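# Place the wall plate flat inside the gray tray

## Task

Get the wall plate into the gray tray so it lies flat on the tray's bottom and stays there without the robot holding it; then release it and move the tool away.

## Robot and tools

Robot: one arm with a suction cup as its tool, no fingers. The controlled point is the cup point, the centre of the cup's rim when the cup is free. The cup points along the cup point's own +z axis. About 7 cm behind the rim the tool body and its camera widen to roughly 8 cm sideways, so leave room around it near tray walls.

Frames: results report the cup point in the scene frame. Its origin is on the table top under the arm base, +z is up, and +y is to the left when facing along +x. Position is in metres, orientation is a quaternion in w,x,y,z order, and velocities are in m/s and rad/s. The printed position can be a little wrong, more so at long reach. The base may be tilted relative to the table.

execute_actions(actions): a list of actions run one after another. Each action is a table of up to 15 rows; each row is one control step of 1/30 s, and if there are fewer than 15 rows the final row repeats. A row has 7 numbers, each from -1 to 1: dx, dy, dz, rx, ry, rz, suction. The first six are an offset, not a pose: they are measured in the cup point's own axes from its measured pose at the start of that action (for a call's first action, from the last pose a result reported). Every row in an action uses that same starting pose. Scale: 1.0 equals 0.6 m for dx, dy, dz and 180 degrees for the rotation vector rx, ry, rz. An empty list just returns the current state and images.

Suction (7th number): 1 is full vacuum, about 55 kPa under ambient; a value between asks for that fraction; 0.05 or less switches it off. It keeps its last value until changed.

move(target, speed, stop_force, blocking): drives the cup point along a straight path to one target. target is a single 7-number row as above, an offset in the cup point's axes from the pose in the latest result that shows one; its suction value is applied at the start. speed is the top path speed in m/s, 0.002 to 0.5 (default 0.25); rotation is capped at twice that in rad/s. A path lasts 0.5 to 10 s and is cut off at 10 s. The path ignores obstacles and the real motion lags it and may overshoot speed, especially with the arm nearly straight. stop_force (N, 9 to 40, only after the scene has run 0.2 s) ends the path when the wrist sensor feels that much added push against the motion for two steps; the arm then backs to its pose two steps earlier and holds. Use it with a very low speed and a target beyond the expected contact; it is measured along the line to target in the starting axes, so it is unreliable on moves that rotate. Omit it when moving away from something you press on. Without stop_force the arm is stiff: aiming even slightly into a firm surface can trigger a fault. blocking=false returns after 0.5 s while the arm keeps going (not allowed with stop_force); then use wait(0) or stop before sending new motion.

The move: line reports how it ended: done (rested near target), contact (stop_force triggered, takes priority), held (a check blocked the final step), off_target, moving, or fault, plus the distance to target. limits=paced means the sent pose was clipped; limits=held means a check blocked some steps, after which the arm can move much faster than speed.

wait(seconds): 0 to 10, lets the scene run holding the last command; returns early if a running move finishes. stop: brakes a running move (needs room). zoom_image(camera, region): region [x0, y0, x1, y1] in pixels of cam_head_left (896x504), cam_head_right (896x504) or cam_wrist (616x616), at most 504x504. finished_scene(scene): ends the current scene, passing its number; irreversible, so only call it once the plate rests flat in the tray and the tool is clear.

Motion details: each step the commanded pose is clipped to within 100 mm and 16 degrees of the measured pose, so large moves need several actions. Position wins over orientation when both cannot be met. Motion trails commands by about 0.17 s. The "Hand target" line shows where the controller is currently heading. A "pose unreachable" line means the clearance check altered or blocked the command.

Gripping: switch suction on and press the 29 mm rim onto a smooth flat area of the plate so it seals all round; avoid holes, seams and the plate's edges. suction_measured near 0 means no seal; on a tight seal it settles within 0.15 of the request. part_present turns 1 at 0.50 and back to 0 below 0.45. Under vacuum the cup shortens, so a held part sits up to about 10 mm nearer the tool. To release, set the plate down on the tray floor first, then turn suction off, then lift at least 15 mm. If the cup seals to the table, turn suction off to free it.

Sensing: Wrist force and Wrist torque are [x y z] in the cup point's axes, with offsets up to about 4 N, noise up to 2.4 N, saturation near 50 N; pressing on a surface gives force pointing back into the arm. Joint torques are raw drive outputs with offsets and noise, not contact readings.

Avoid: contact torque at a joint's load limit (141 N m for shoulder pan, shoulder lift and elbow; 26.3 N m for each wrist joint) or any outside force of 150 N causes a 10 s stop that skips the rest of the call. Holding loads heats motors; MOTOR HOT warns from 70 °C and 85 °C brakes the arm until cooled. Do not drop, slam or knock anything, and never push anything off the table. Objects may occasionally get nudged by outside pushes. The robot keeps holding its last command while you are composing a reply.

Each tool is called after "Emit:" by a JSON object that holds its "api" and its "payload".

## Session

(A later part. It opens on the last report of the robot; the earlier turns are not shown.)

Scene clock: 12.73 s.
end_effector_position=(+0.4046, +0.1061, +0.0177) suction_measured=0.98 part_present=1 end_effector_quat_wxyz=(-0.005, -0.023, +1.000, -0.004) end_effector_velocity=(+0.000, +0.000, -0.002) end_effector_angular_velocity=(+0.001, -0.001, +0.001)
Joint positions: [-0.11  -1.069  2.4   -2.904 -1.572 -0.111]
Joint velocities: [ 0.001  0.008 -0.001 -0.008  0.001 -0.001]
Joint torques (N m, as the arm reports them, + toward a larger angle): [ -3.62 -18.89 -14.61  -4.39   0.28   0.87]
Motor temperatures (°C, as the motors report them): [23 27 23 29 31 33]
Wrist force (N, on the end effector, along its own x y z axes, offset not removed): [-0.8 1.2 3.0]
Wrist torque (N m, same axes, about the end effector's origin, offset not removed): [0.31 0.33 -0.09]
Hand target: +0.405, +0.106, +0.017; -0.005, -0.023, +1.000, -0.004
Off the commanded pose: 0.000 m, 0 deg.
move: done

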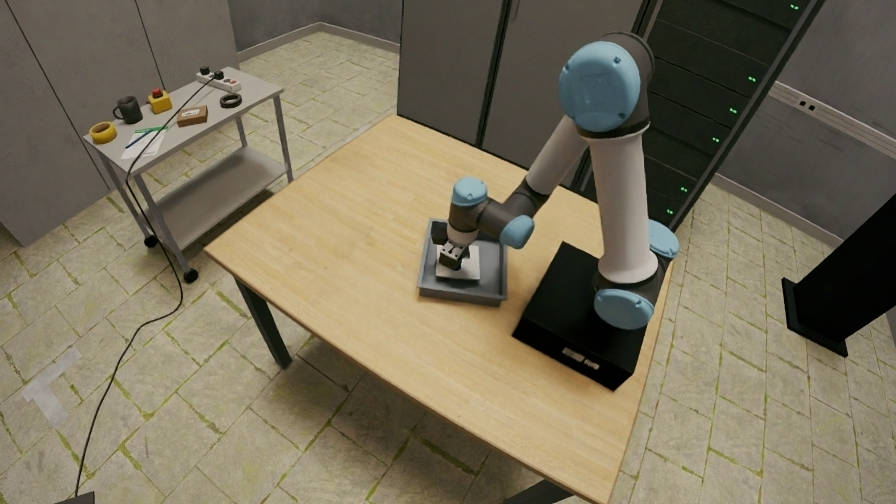

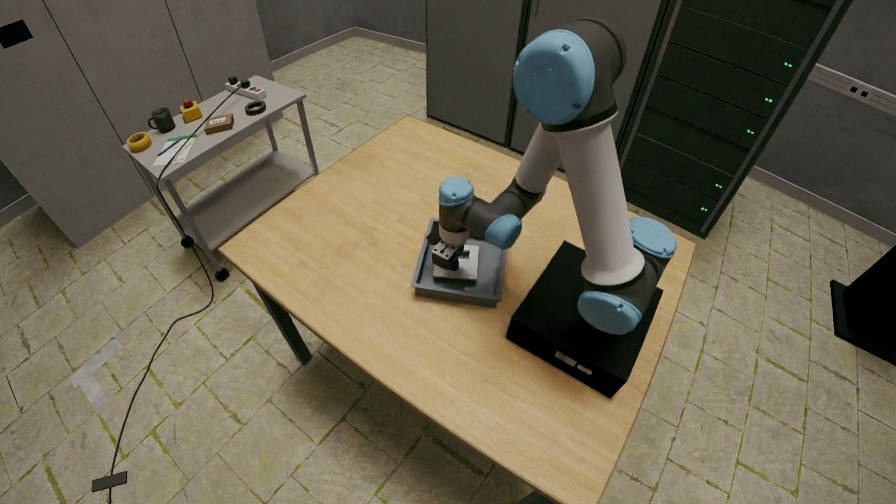

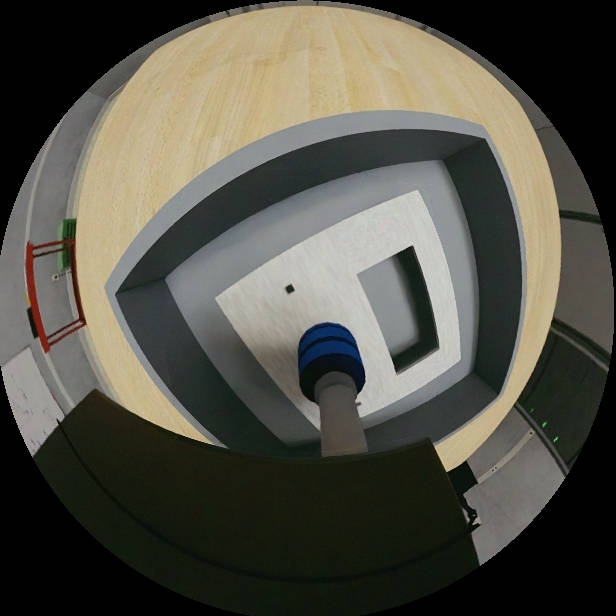

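Emit:
{"api": "move", "payload": {"target": [0,0,0.026,0,0,0,1], "speed": 0.015}}

Emit:
{"api": "execute_actions", "payload": {"actions": [[[0,0,0,0,0,0,0]]]}}

Emit:
{"api": "move", "payload": {"target": [0,0,-0.25,0,0,0,0]}}

Scene clock: 14.27 s.
end_effector_position=(+0.4045, +0.1060, +0.0024) suction_measured=0.99 part_present=1 end_effector_quat_wxyz=(-0.006, -0.023, +1.000, -0.004) end_effector_velocity=(-0.000, -0.000, -0.002) end_effector_angular_velocity=(-0.001, -0.000, +0.001)
Joint positions: [-0.11  -1.017  2.398 -2.953 -1.572 -0.111]
Joint velocities: [-0.     0.008 -0.    -0.008 -0.001 -0.001]
Joint torques (N m, as the arm reports them, + toward a larger angle): [  2.74 -18.07 -13.94  -4.62   1.14  -1.69]
Motor temperatures (°C, as the motors report them): [23 27 23 29 31 33]
Wrist force (N, on the end effector, along its own x y z axes, offset not removed): [1.0 0.6 3.2]
Wrist torque (N m, same axes, about the end effector's origin, offset not removed): [0.31 -0.06 0.06]
Hand target: +0.404, +0.106, +0.002; -0.005, -0.023, +1.000, -0.004
Off the commanded pose: 0.000 m, 0 deg.
move: done

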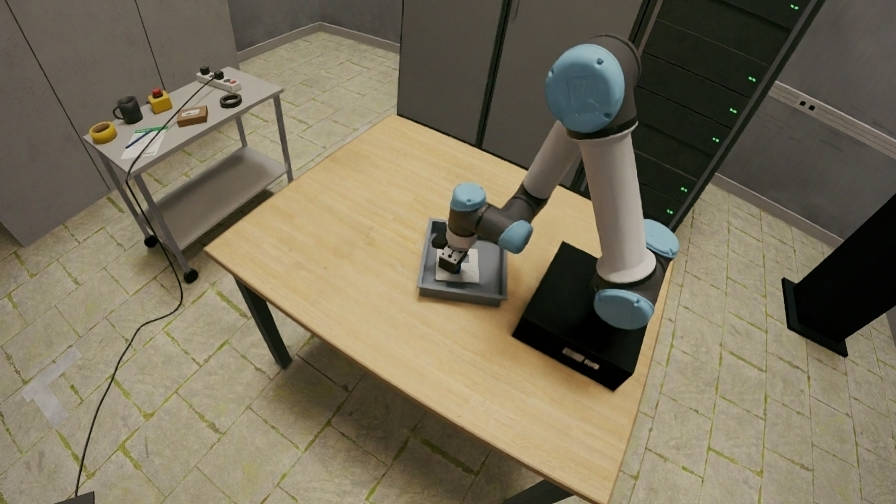

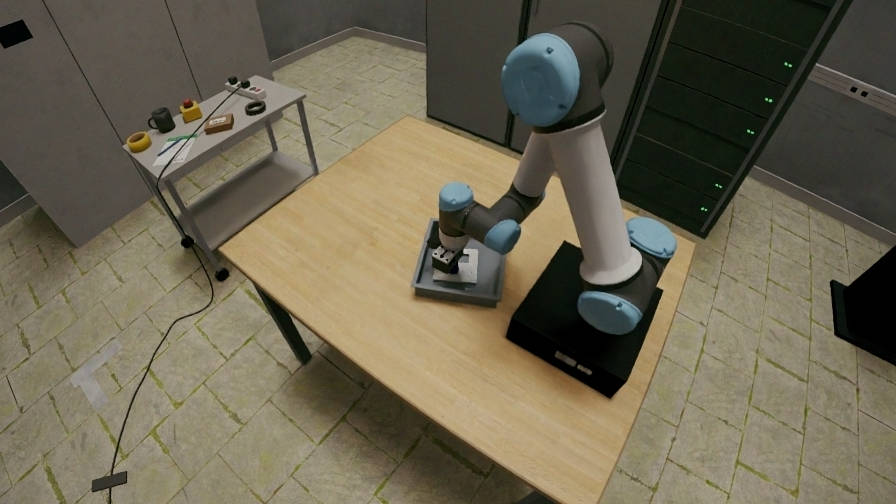

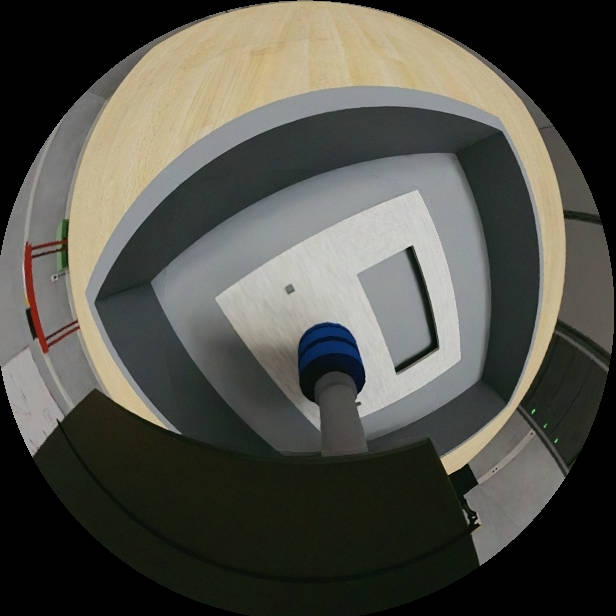

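Scene clock: 14.77 s.
end_effector_position=(+0.4045, +0.1060, +0.0023) suction_measured=0.00 part_present=0 end_effector_quat_wxyz=(-0.006, -0.023, +1.000, -0.004) end_effector_velocity=(-0.000, +0.000, +0.000) end_effector_angular_velocity=(+0.001, +0.000, +0.001)
Joint positions: [-0.11  -1.017  2.397 -2.953 -1.572 -0.111]
Joint velocities: [ 0.    -0.001  0.     0.001  0.001 -0.   ]
Joint torques (N m, as the arm reports them, + toward a larger angle): [  2.62 -35.19  -9.36   0.66   1.32  -1.57]
Motor temperatures (°C, as the motors report them): [23 27 23 29 31 33]
Wrist force (N, on the end effector, along its own x y z axes, offset not removed): [0.0 -0.5 -8.0]
Wrist torque (N m, same axes, about the end effector's origin, offset not removed): [-0.16 0.23 -0.31]
Hand target: +0.404, +0.106, +0.002; -0.006, -0.023, +1.000, -0.004
Off the commanded pose: 0.000 m, 0 deg.

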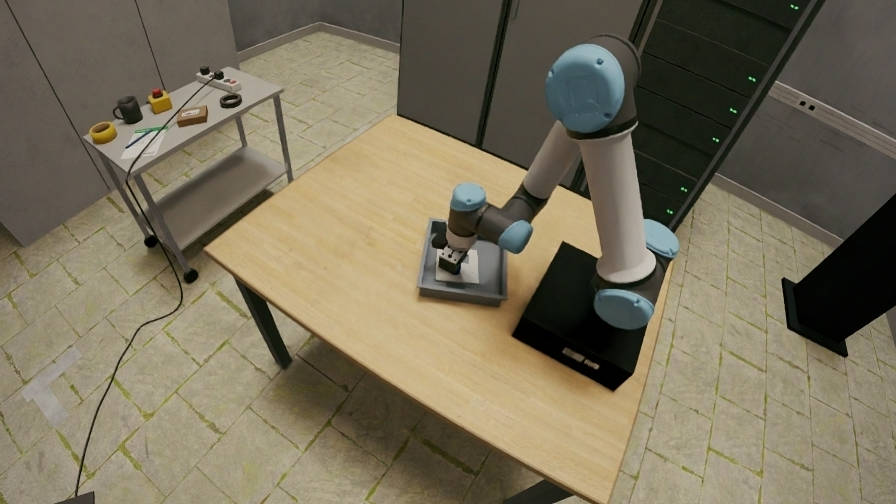

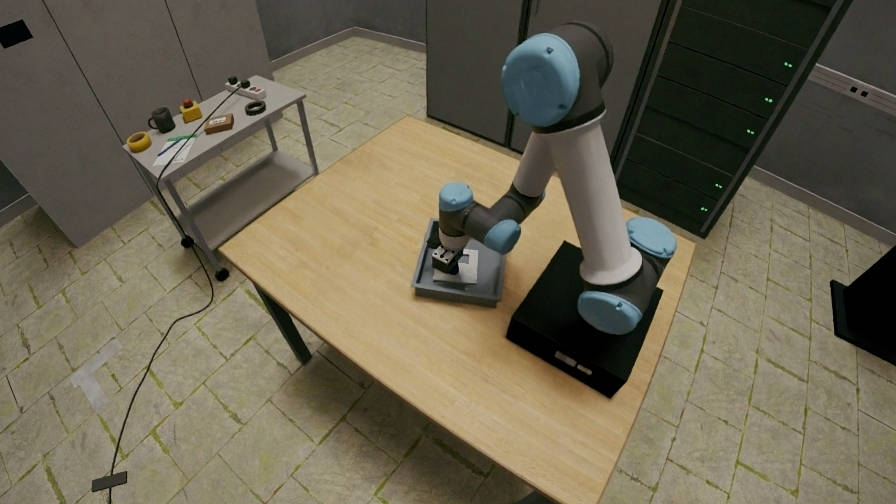

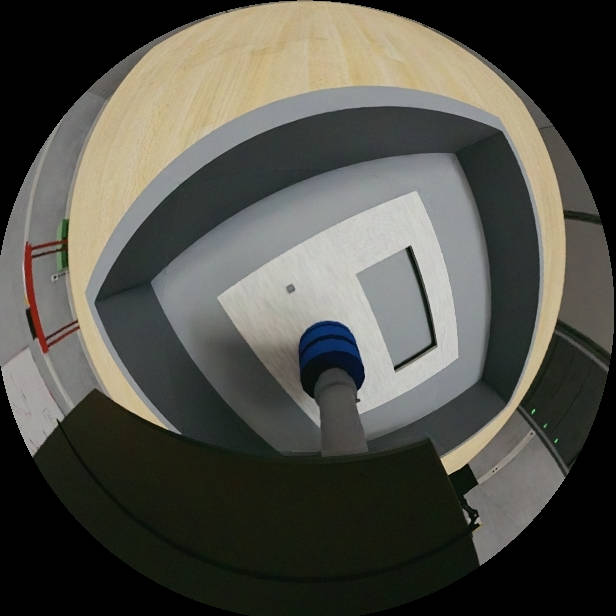

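Scene clock: 16.07 s.
end_effector_position=(+0.4063, +0.1071, +0.1517) suction_measured=0.00 part_present=0 end_effector_quat_wxyz=(-0.005, -0.023, +1.000, -0.004) end_effector_velocity=(-0.000, -0.000, +0.002) end_effector_angular_velocity=(+0.001, +0.004, -0.001)
Joint positions: [-0.11  -1.472  2.333 -2.433 -1.572 -0.111]
Joint velocities: [-0.002 -0.006 -0.004  0.015  0.001 -0.001]
Joint torques (N m, as the arm reports them, + toward a larger angle): [-14.94 -30.03 -23.57   0.41  -2.15  -1.67]
Motor temperatures (°C, as the motors report them): [23 27 23 29 31 33]
Wrist force (N, on the end effector, along its own x y z axes, offset not removed): [-2.0 -4.9 -0.6]
Wrist torque (N m, same axes, about the end effector's origin, offset not removed): [-0.81 0.42 -0.28]
Hand target: +0.406, +0.107, +0.152; -0.006, -0.023, +1.000, -0.004
Off the commanded pose: 0.001 m, 0 deg.
move: done

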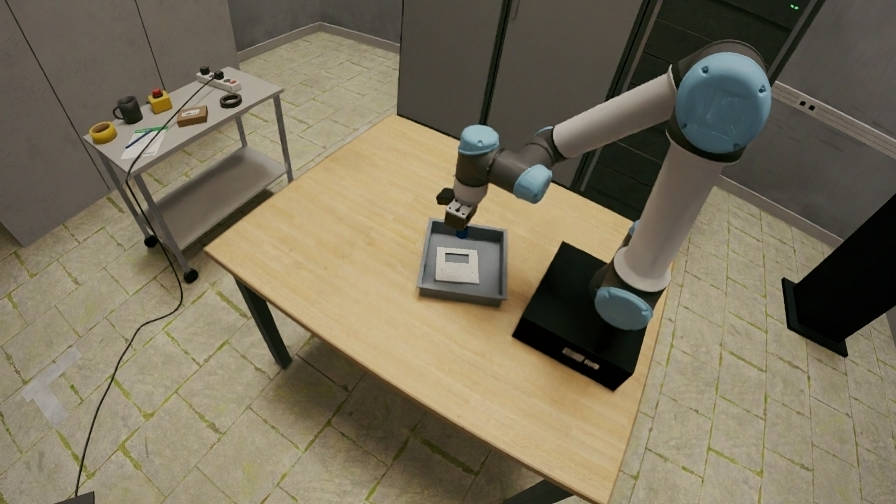

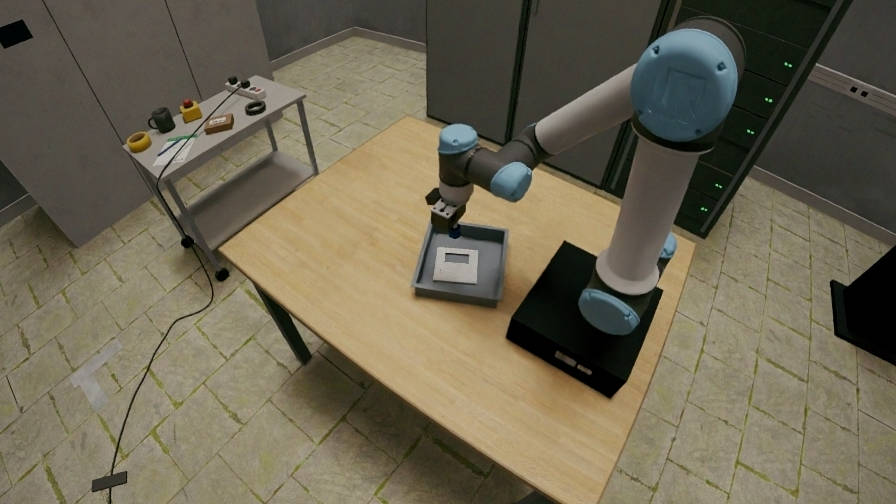

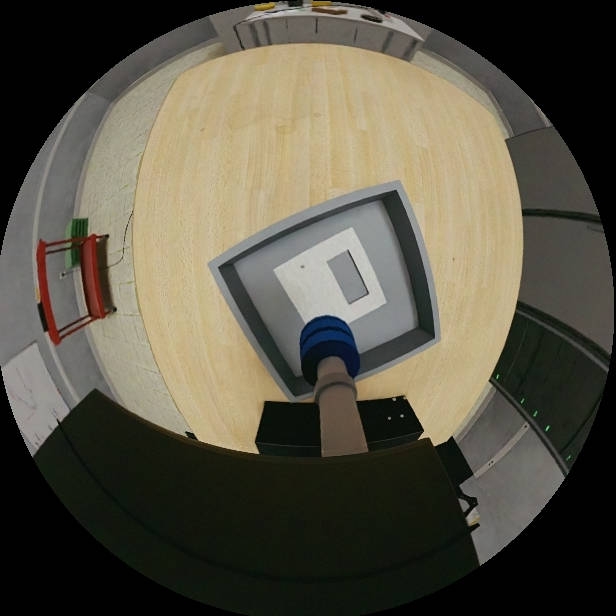

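Emit:
{"api": "finished_scene", "payload": {"scene": 2}}

The scene is finished: the task was done.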